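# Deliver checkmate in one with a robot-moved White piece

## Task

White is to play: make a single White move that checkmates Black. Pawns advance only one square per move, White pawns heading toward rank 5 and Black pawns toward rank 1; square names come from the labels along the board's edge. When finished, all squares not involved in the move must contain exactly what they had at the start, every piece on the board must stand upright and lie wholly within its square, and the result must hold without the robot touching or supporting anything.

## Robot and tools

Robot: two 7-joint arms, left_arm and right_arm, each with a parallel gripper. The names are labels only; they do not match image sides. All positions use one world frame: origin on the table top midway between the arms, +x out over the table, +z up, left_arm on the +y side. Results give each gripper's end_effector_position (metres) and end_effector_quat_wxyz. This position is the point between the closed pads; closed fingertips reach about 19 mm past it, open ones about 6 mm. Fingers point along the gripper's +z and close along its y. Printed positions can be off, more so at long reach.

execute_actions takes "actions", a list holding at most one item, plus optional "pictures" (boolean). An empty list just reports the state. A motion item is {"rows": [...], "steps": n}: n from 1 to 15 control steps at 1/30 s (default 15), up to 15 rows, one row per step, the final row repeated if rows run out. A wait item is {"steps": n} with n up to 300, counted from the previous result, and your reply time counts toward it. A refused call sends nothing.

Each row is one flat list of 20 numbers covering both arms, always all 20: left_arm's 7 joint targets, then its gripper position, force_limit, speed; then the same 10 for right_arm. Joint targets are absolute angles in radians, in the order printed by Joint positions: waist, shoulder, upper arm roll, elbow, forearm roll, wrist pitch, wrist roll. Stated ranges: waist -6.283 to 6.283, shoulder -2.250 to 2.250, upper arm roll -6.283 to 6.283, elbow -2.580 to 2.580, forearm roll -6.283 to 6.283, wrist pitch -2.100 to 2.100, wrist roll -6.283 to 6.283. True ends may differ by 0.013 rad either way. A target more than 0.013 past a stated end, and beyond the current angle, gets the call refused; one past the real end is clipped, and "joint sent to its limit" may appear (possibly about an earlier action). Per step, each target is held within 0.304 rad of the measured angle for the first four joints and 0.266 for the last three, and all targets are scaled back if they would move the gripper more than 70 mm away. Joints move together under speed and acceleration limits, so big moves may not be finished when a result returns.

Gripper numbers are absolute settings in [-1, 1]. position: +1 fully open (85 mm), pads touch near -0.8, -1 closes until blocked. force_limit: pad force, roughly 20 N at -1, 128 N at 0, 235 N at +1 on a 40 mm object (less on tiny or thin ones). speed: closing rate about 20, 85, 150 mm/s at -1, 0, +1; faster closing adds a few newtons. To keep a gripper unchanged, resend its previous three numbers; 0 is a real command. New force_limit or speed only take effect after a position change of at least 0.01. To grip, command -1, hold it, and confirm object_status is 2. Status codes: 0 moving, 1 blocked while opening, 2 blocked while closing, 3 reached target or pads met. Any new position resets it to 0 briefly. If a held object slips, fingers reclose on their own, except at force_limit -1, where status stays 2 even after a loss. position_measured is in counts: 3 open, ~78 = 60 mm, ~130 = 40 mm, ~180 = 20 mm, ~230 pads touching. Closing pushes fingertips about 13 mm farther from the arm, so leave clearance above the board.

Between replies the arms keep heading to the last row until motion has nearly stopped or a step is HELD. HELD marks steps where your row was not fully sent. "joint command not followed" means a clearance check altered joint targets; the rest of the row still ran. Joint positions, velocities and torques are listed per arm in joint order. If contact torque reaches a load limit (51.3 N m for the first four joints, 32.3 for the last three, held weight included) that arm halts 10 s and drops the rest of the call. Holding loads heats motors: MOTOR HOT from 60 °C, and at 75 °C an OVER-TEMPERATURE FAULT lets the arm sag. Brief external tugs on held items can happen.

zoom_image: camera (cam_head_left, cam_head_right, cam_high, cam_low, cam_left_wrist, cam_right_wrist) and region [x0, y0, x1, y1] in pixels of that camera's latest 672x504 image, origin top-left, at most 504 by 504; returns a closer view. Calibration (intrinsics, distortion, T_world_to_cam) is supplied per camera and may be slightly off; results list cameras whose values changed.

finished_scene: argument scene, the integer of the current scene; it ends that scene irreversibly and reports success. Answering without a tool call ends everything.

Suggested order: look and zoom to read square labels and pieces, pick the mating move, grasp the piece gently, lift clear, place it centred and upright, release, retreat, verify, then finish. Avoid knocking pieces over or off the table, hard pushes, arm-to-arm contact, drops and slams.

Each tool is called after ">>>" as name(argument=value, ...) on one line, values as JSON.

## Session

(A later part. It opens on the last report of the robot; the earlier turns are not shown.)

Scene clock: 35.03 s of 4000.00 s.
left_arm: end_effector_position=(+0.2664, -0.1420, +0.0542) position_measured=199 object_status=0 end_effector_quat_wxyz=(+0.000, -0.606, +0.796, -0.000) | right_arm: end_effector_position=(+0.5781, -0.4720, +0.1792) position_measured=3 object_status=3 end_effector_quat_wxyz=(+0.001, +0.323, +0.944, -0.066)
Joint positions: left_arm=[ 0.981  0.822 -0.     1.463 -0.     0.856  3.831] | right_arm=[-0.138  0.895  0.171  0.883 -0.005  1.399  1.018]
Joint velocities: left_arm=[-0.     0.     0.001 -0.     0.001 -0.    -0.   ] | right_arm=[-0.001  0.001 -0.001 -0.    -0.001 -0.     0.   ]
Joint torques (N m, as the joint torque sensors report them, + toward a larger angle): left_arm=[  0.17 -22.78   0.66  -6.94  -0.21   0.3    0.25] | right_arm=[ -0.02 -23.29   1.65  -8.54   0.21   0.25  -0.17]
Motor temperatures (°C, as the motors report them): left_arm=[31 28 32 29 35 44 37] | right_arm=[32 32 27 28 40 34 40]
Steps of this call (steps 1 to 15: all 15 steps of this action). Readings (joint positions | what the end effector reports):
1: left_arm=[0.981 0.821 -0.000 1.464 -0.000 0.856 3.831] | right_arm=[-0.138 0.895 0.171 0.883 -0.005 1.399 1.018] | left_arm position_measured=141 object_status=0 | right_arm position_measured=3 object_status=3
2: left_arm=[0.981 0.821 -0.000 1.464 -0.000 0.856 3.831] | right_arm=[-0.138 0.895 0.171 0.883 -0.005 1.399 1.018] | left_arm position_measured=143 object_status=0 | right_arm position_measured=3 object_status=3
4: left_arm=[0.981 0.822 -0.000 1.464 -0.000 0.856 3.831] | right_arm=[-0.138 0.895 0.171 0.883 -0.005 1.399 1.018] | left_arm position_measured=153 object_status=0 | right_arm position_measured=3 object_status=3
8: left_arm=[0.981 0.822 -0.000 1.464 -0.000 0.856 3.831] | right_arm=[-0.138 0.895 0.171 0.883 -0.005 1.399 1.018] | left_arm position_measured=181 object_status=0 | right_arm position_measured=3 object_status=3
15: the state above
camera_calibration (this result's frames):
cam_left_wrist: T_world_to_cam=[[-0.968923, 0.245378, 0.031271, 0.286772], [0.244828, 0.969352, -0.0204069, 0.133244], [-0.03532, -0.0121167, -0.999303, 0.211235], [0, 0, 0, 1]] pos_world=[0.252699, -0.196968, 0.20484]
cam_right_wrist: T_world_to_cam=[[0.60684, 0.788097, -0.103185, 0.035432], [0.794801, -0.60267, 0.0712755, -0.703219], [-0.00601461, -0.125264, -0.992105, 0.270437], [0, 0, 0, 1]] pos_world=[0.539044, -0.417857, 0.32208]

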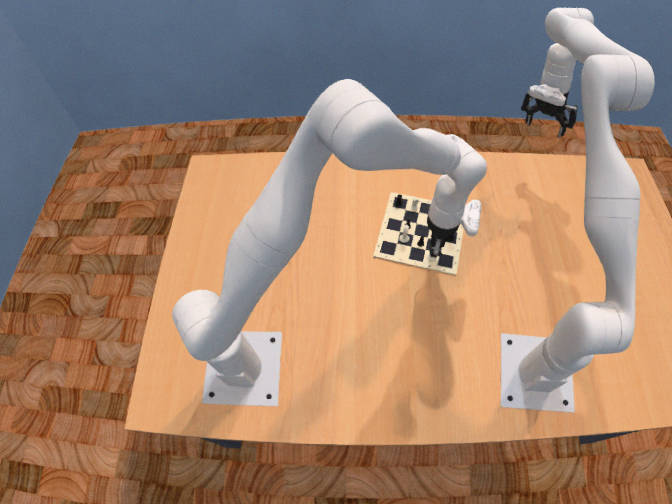

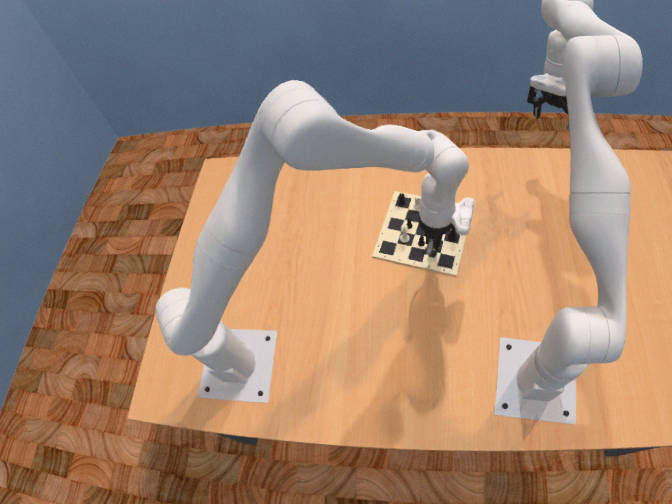

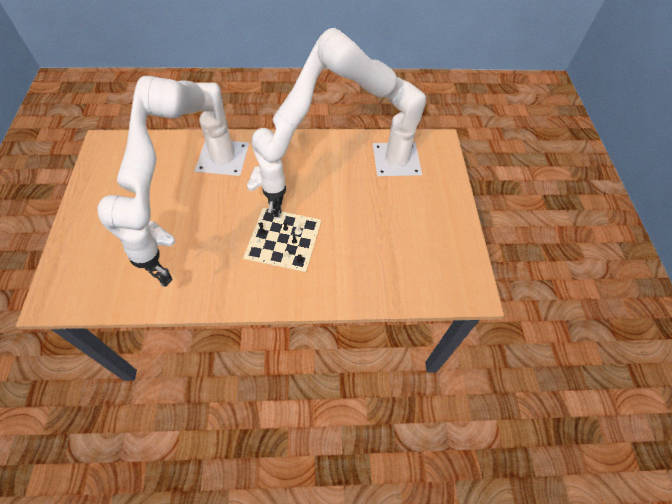

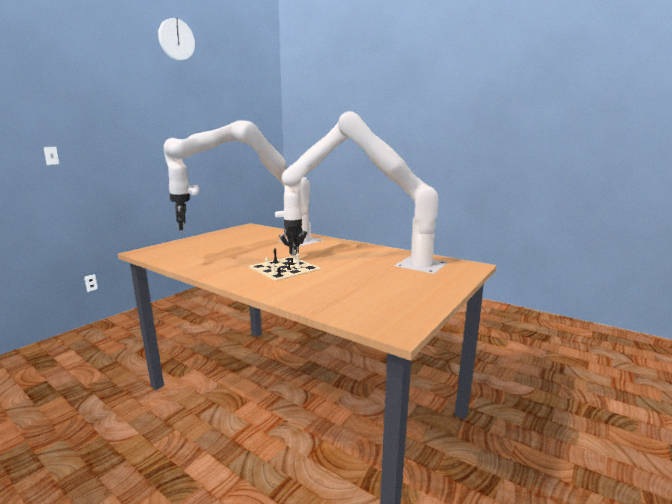

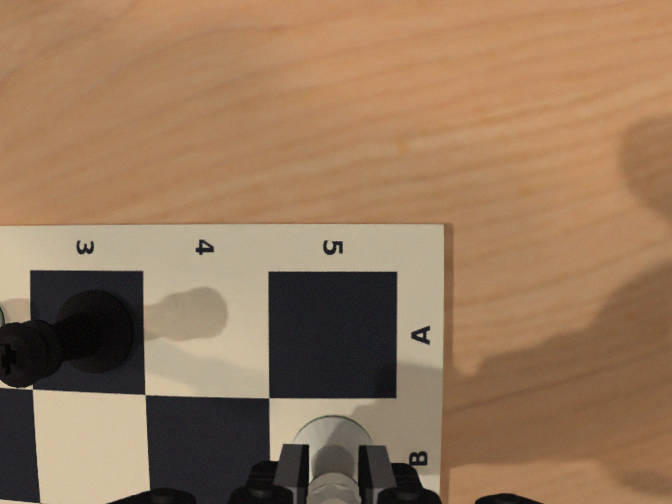

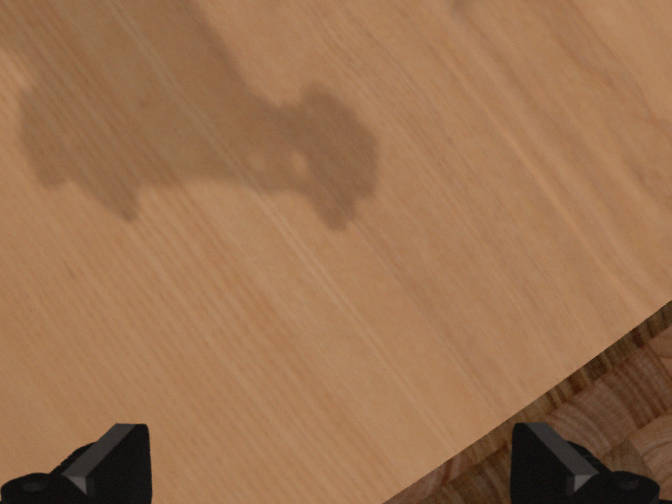

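>>> execute_actions(actions=[{"rows":[[0.9814,0.807,0,1.455,0,0.8796,3.831,-1,-0.7,0,-0.138,0.895,0.171,0.883,-0.005,1.399,1.018,1,0,0]],"steps":8}], pictures=false)

>>> execute_actions(actions=[{"rows":[[1.0312,0.8551,0,1.3469,0,0.9396,3.881,-1,-0.7,0,-0.138,0.895,0.171,0.883,-0.005,1.399,1.018,1,0,0]]}], pictures=false)

>>> execute_actions(actions=[{"rows":[[1.0312,0.859,0,1.3487,0,0.934,3.881,-1,-0.7,0,-0.138,0.895,0.171,0.883,-0.005,1.399,1.018,1,0,0],[1.0312,0.862,0,1.35,0,0.9296,3.881,-1,-0.7,0,-0.138,0.895,0.171,0.883,-0.005,1.399,1.018,1,0,0],[1.0312,0.865,0,1.3514,0,0.925,3.881,-1,-0.7,0,-0.138,0.895,0.171,0.883,-0.005,1.399,1.018,1,0,0],[1.0312,0.867,0,1.3523,0,0.9223,3.881,-1,-0.7,0,-0.138,0.895,0.171,0.883,-0.005,1.399,1.018,1,0,0],[1.0312,0.8686,0,1.3531,0,0.92,3.881,-1,-0.7,0,-0.138,0.895,0.171,0.883,-0.005,1.399,1.018,1,0,0]]}])

Scene clock: 63.60 s of 4000.00 s.
left_arm: end_effector_position=(+0.2665, -0.1422, +0.0639) position_measured=199 object_status=2 end_effector_quat_wxyz=(+0.000, -0.606, +0.796, +0.000) | right_arm: end_effector_position=(+0.5781, -0.4720, +0.1792) position_measured=3 object_status=3 end_effector_quat_wxyz=(+0.001, +0.323, +0.944, -0.066)
Joint positions: left_arm=[0.981 0.807 0.    1.455 0.    0.88  3.831] | right_arm=[-0.138  0.895  0.171  0.883 -0.005  1.399  1.018]
Joint velocities: left_arm=[-0.001 -0.004 -0.001  0.    -0.001  0.001  0.001] | right_arm=[ 0.     0.001  0.001 -0.     0.001  0.001 -0.001]
Joint torques (N m, as the joint torque sensors report them, + toward a larger angle): left_arm=[  0.   -23.23   0.59  -7.18  -0.34   0.03   0.28] | right_arm=[ -0.17 -23.21   1.68  -8.69   0.26   0.29  -0.25]
Motor temperatures (°C, as the motors report them): left_arm=[31 28 32 29 35 44 37] | right_arm=[32 32 27 28 40 34 40]
Steps of this call (steps 1 to 15: the robot went on to your last target; steps 16 to 90: nothing new was sent; then 25.30 s passed at rest; steps 91 to 98: all 8 steps of this action). Readings (joint positions | what the end effector reports):
91: left_arm=[0.981 0.821 -0.000 1.463 -0.000 0.857 3.831] | right_arm=[-0.138 0.895 0.171 0.883 -0.005 1.399 1.018] | left_arm position_measured=199 object_status=2 | right_arm position_measured=3 object_status=3
92: left_arm=[0.981 0.816 -0.000 1.461 -0.000 0.864 3.831] | right_arm=[-0.138 0.895 0.171 0.883 -0.005 1.399 1.018] | left_arm position_measured=199 object_status=2 | right_arm position_measured=3 object_status=3
94: left_arm=[0.981 0.807 0.000 1.455 0.000 0.878 3.831] | right_arm=[-0.138 0.895 0.171 0.883 -0.005 1.399 1.018] | left_arm position_measured=199 object_status=2 | right_arm position_measured=3 object_status=3
98: the state above

Scene clock: 64.10 s of 4000.00 s.
left_arm: end_effector_position=(+0.2570, -0.1776, +0.0645) position_measured=199 object_status=2 end_effector_quat_wxyz=(-0.000, -0.606, +0.796, -0.000) | right_arm: end_effector_position=(+0.5781, -0.4720, +0.1792) position_measured=3 object_status=3 end_effector_quat_wxyz=(+0.001, +0.323, +0.944, -0.066)
Joint positions: left_arm=[ 1.031  0.854 -0.     1.347 -0.     0.94   3.881] | right_arm=[-0.138  0.895  0.171  0.883 -0.005  1.399  1.018]
Joint velocities: left_arm=[ 0.005  0.008  0.001 -0.002  0.002 -0.     0.001] | right_arm=[ 0.001  0.    -0.    -0.     0.001 -0.001 -0.   ]
Joint torques (N m, as the joint torque sensors report them, + toward a larger angle): left_arm=[ -0.38 -24.21   0.36  -7.6   -0.37   0.22   0.09] | right_arm=[ -0.09 -23.23   1.63  -8.67   0.16   0.3   -0.13]
Motor temperatures (°C, as the motors report them): left_arm=[31 28 32 29 35 44 37] | right_arm=[32 32 27 28 40 34 40]
Steps of this call (steps 1 to 15: all 15 steps of this action). Readings (joint positions | what the end effector reports):
1: left_arm=[0.982 0.808 -0.000 1.454 -0.000 0.880 3.831] | right_arm=[-0.138 0.895 0.171 0.883 -0.005 1.399 1.018] | left_arm position_measured=199 object_status=2 | right_arm position_measured=3 object_status=3
2: left_arm=[0.985 0.811 -0.001 1.449 -0.000 0.883 3.833] | right_arm=[-0.138 0.895 0.171 0.883 -0.005 1.399 1.018] | left_arm position_measured=199 object_status=2 | right_arm position_measured=3 object_status=3
4: left_arm=[0.997 0.825 -0.002 1.423 -0.001 0.897 3.845] | right_arm=[-0.138 0.895 0.171 0.883 -0.005 1.399 1.018] | left_arm position_measured=199 object_status=2 | right_arm position_measured=3 object_status=3
8: left_arm=[1.027 0.851 0.001 1.356 0.001 0.935 3.877] | right_arm=[-0.138 0.895 0.171 0.883 -0.005 1.399 1.018] | left_arm position_measured=199 object_status=2 | right_arm position_measured=3 object_status=3
15: the state above

Scene clock: 64.60 s of 4000.00 s.
left_arm: end_effector_position=(+0.2567, -0.1776, +0.0548) position_measured=199 object_status=2 end_effector_quat_wxyz=(+0.000, -0.606, +0.796, +0.000) | right_arm: end_effector_position=(+0.5781, -0.4720, +0.1792) position_measured=3 object_status=3 end_effector_quat_wxyz=(+0.001, +0.323, +0.944, -0.066)
Joint positions: left_arm=[1.031 0.869 0.    1.353 0.    0.92  3.881] | right_arm=[-0.138  0.895  0.171  0.883 -0.005  1.399  1.018]
Joint velocities: left_arm=[ 0.001  0.001  0.     0.     0.001 -0.001 -0.   ] | right_arm=[-0.001 -0.001  0.    -0.    -0.    -0.     0.   ]
Joint torques (N m, as the joint torque sensors report them, + toward a larger angle): left_arm=[  0.11 -23.96   0.85  -7.5   -0.31   0.19   0.03] | right_arm=[ -0.12 -23.1    1.72  -8.62   0.18   0.25  -0.14]
Motor temperatures (°C, as the motors report them): left_arm=[31 28 32 29 35 44 37] | right_arm=[32 32 27 28 40 34 40]
Steps of this call (steps 1 to 15: all 15 steps of this action). Readings (joint positions | what the end effector reports):
1: left_arm=[1.031 0.855 0.000 1.347 0.000 0.939 3.881] | right_arm=[-0.138 0.895 0.171 0.883 -0.005 1.399 1.018] | left_arm position_measured=199 object_status=2 | right_arm position_measured=3 object_status=3
2: left_arm=[1.031 0.858 0.000 1.348 0.000 0.935 3.881] | right_arm=[-0.138 0.895 0.171 0.883 -0.005 1.399 1.018] | left_arm position_measured=199 object_status=2 | right_arm position_measured=3 object_status=3
4: left_arm=[1.031 0.864 0.000 1.351 0.000 0.927 3.881] | right_arm=[-0.138 0.895 0.171 0.883 -0.005 1.399 1.018] | left_arm position_measured=199 object_status=2 | right_arm position_measured=3 object_status=3
8: left_arm=[1.031 0.868 -0.000 1.353 -0.000 0.920 3.881] | right_arm=[-0.138 0.895 0.171 0.883 -0.005 1.399 1.018] | left_arm position_measured=199 object_status=2 | right_arm position_measured=3 object_status=3
15: the state above
camera_calibration (this result's frames):
cam_left_wrist: T_world_to_cam=[[-0.968963, 0.245193, 0.0314709, 0.286078], [0.244646, 0.969401, -0.0202611, 0.17027], [-0.0354758, -0.0119331, -0.999299, 0.211219], [0, 0, 0, 1]] pos_world=[0.243036, -0.232684, 0.205518]
cam_right_wrist: T_world_to_cam=[[0.60684, 0.788097, -0.103185, 0.035432], [0.794801, -0.60267, 0.0712756, -0.70322], [-0.00601456, -0.125265, -0.992105, 0.270437], [0, 0, 0, 1]] pos_world=[0.539045, -0.417857, 0.32208]

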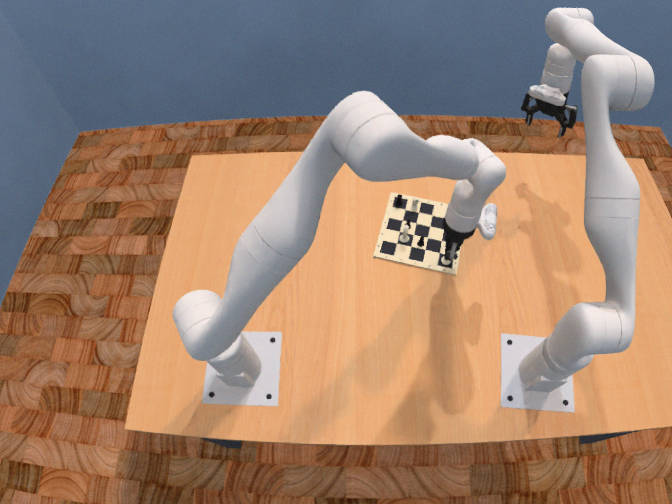

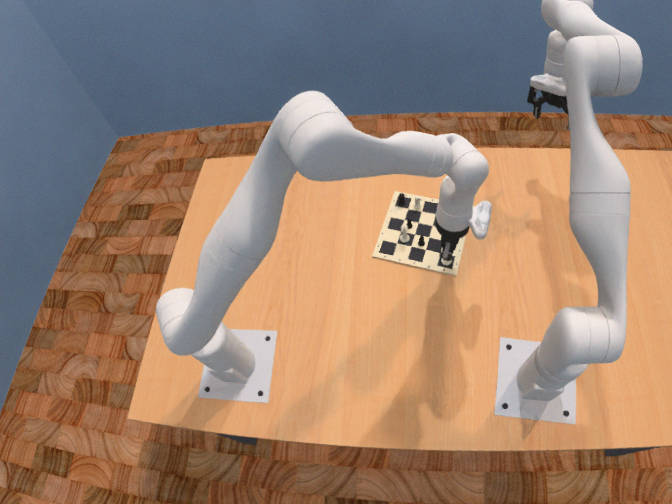

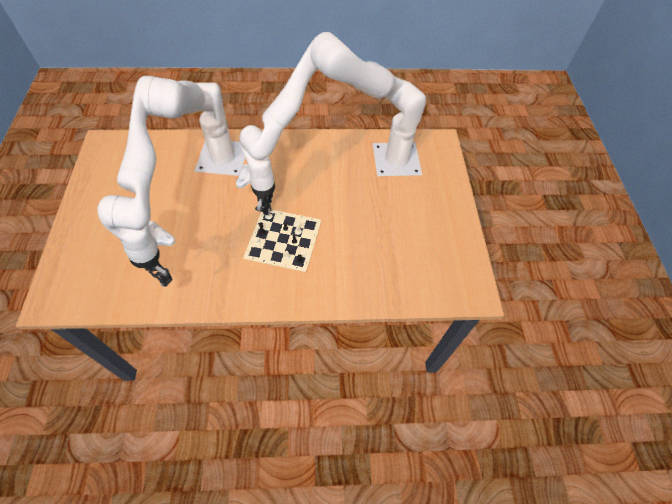

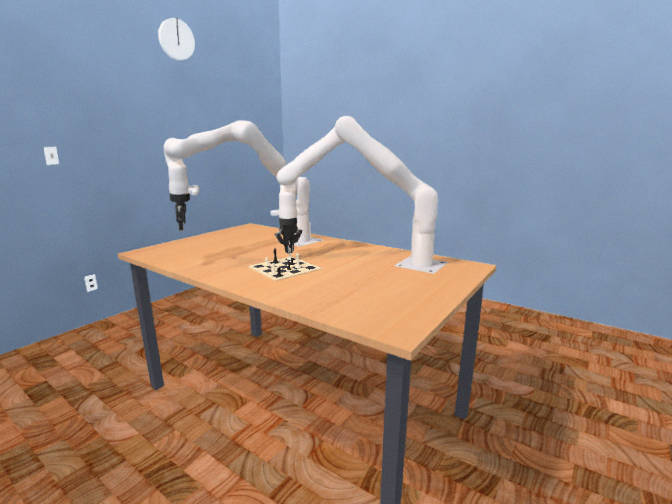

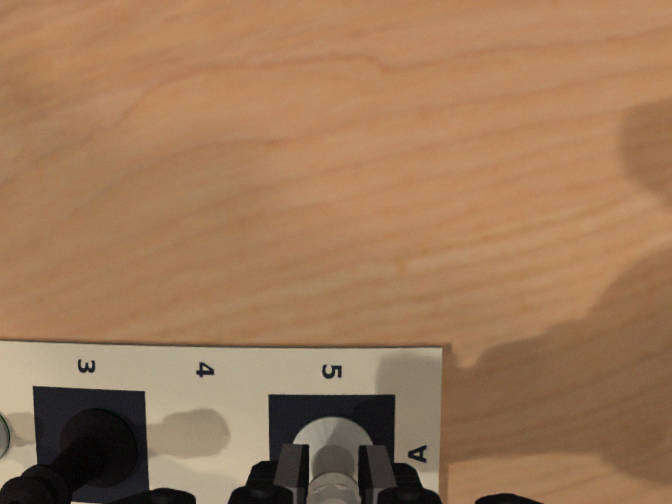

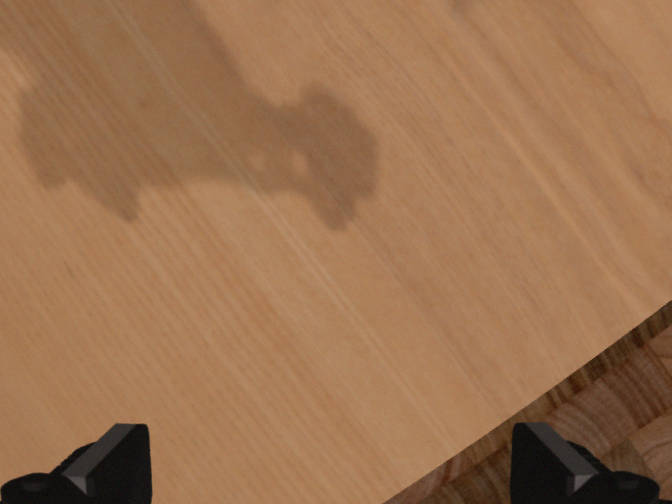

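>>> execute_actions(actions=[{"rows":[[1.0312,0.8686,0,1.3531,0,0.92,3.881,-0.2,-0.7,0,-0.138,0.895,0.171,0.883,-0.005,1.399,1.018,1,0,0]],"steps":12}], pictures=false)

>>> execute_actions(actions=[{"rows":[[1.0312,0.805,0,1.317,0,1.0196,3.881,-0.2,-0.7,0,-0.138,0.895,0.171,0.883,-0.005,1.399,1.018,1,0,0]]}])

Scene clock: 68.43 s of 4000.00 s.
left_arm: end_effector_position=(+0.2566, -0.1776, +0.0548) position_measured=155 object_status=0 end_effector_quat_wxyz=(+0.000, -0.606, +0.796, +0.000) | right_arm: end_effector_position=(+0.5781, -0.4720, +0.1792) position_measured=3 object_status=3 end_effector_quat_wxyz=(+0.001, +0.323, +0.944, -0.066)
Joint positions: left_arm=[1.031 0.869 0.    1.353 0.    0.92  3.881] | right_arm=[-0.138  0.895  0.171  0.883 -0.005  1.399  1.018]
Joint velocities: left_arm=[ 0.    -0.     0.     0.    -0.002 -0.001 -0.   ] | right_arm=[-0.001  0.    -0.    -0.    -0.001  0.     0.001]
Joint torques (N m, as the joint torque sensors report them, + toward a larger angle): left_arm=[  0.04 -24.09   0.77  -7.43  -0.3    0.27  -0.08] | right_arm=[ -0.11 -23.27   1.67  -8.57   0.16   0.24  -0.11]
Motor temperatures (°C, as the motors report them): left_arm=[31 28 32 29 35 44 37] | right_arm=[32 33 27 28 40 34 40]
Steps of this call (steps 1 to 15: the robot went on to your last target; steps 16 to 90: nothing new was sent; then 0.43 s passed at rest; steps 91 to 102: all 12 steps of this action). Readings (joint positions | what the end effector reports):
91: left_arm=[1.031 0.869 0.000 1.353 0.000 0.920 3.881] | right_arm=[-0.138 0.895 0.171 0.883 -0.005 1.399 1.018] | left_arm position_measured=199 object_status=0 | right_arm position_measured=3 object_status=3
92: left_arm=[1.031 0.869 0.000 1.353 0.000 0.920 3.881] | right_arm=[-0.138 0.895 0.171 0.883 -0.005 1.399 1.018] | left_arm position_measured=199 object_status=0 | right_arm position_measured=3 object_status=3
94: left_arm=[1.031 0.869 -0.000 1.353 -0.000 0.920 3.881] | right_arm=[-0.138 0.895 0.171 0.883 -0.005 1.399 1.018] | left_arm position_measured=188 object_status=0 | right_arm position_measured=3 object_status=3
98: left_arm=[1.031 0.869 0.000 1.353 0.000 0.920 3.881] | right_arm=[-0.138 0.895 0.171 0.883 -0.005 1.399 1.018] | left_arm position_measured=161 object_status=0 | right_arm position_measured=3 object_status=3
102: the state above

Scene clock: 68.93 s of 4000.00 s.
left_arm: end_effector_position=(+0.2565, -0.1774, +0.1003) position_measured=154 object_status=3 end_effector_quat_wxyz=(+0.000, -0.606, +0.796, +0.000) | right_arm: end_effector_position=(+0.5781, -0.4720, +0.1792) position_measured=3 object_status=3 end_effector_quat_wxyz=(+0.001, +0.323, +0.944, -0.066)
Joint positions: left_arm=[ 1.031  0.805 -0.     1.317 -0.     1.02   3.881] | right_arm=[-0.138  0.895  0.171  0.883 -0.005  1.399  1.018]
Joint velocities: left_arm=[-0.001 -0.004  0.001  0.     0.001 -0.     0.001] | right_arm=[ 0.001  0.     0.    -0.    -0.002 -0.     0.   ]
Joint torques (N m, as the joint torque sensors report them, + toward a larger angle): left_arm=[  0.26 -23.4    0.37  -8.03  -0.23   0.29  -0.04] | right_arm=[ -0.08 -23.15   1.68  -8.55   0.12   0.37  -0.08]
Motor temperatures (°C, as the motors report them): left_arm=[31 28 32 29 35 44 37] | right_arm=[32 33 27 28 40 34 40]
Steps of this call (steps 1 to 15: all 15 steps of this action). Readings (joint positions | what the end effector reports):
1: left_arm=[1.031 0.868 -0.000 1.353 0.000 0.921 3.881] | right_arm=[-0.138 0.895 0.171 0.883 -0.005 1.399 1.018] | left_arm position_measured=154 object_status=0 | right_arm position_measured=3 object_status=3
2: left_arm=[1.031 0.863 -0.000 1.351 -0.000 0.928 3.881] | right_arm=[-0.138 0.895 0.171 0.883 -0.005 1.399 1.018] | left_arm position_measured=154 object_status=0 | right_arm position_measured=3 object_status=3
4: left_arm=[1.031 0.836 -0.000 1.337 -0.000 0.967 3.881] | right_arm=[-0.138 0.895 0.171 0.883 -0.005 1.399 1.018] | left_arm position_measured=154 object_status=0 | right_arm position_measured=3 object_status=3
8: left_arm=[1.031 0.807 0.000 1.316 0.000 1.018 3.881] | right_arm=[-0.138 0.895 0.171 0.883 -0.005 1.399 1.018] | left_arm position_measured=154 object_status=3 | right_arm position_measured=3 object_status=3
15: the state above
camera_calibration (this result's frames):
cam_left_wrist: T_world_to_cam=[[-0.968957, 0.245192, 0.0316679, 0.284452], [0.244649, 0.969404, -0.020071, 0.171011], [-0.0356203, -0.0117004, -0.999297, 0.256742], [0, 0, 0, 1]] pos_world=[0.242929, -0.232521, 0.250986]
cam_right_wrist: T_world_to_cam=[[0.606841, 0.788097, -0.103185, 0.035432], [0.794801, -0.60267, 0.0712757, -0.70322], [-0.00601447, -0.125265, -0.992105, 0.270437], [0, 0, 0, 1]] pos_world=[0.539044, -0.417857, 0.322081]

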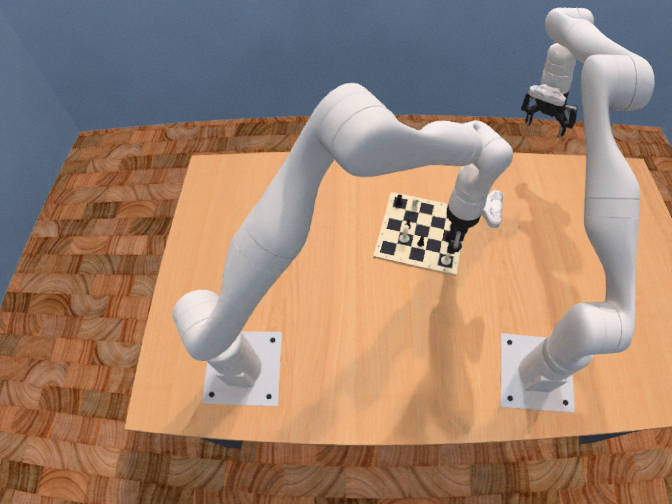

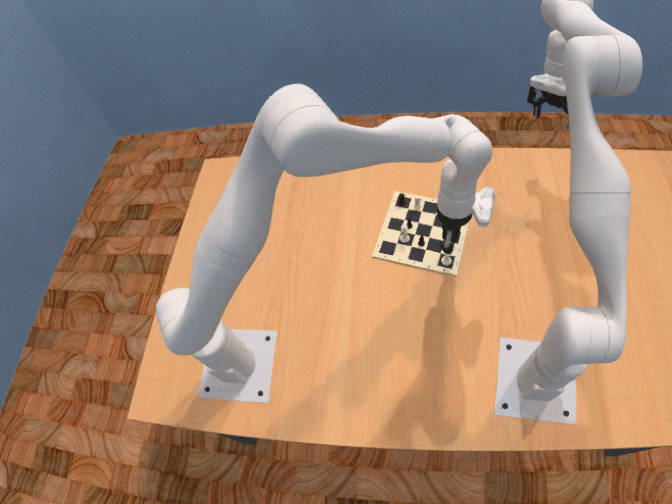

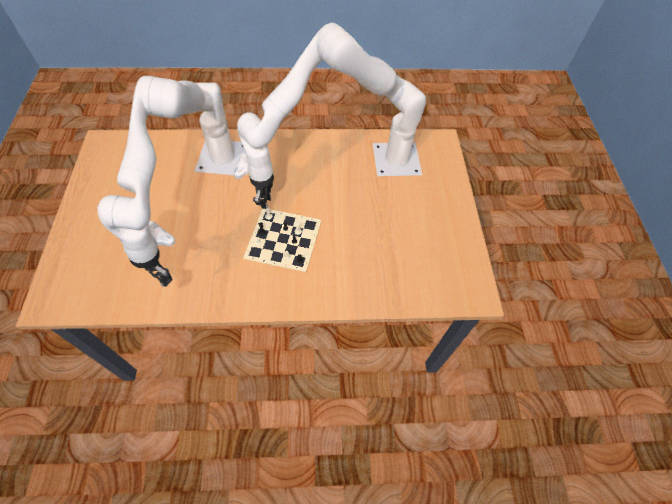

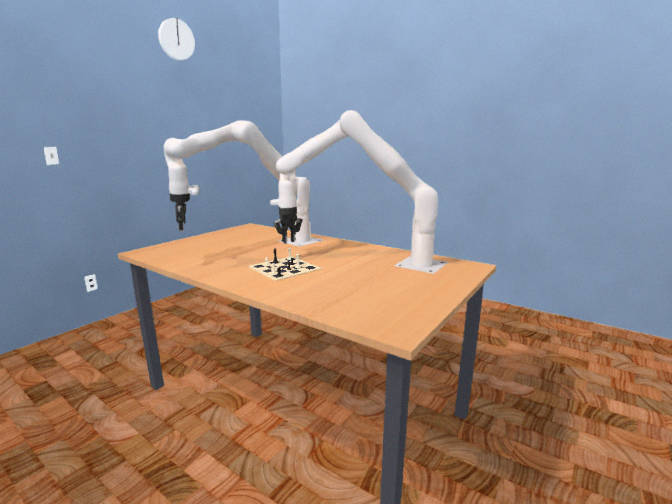

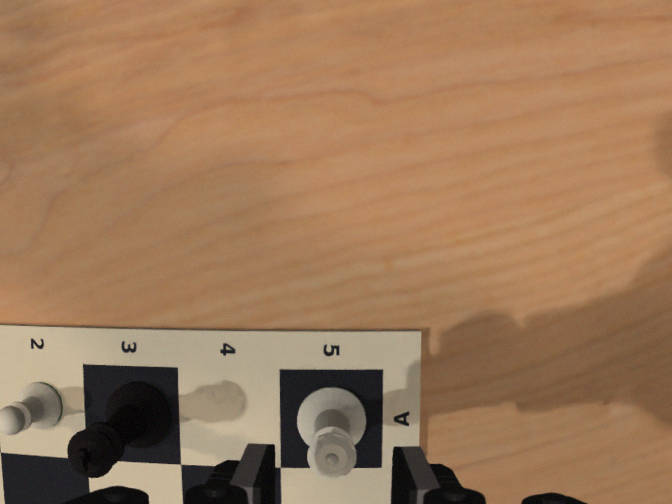

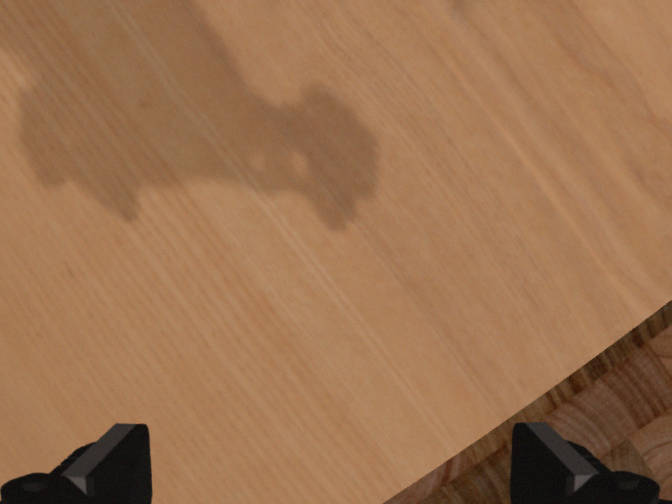

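>>> finished_scene(scene=2)

The scene is finished: the task was done.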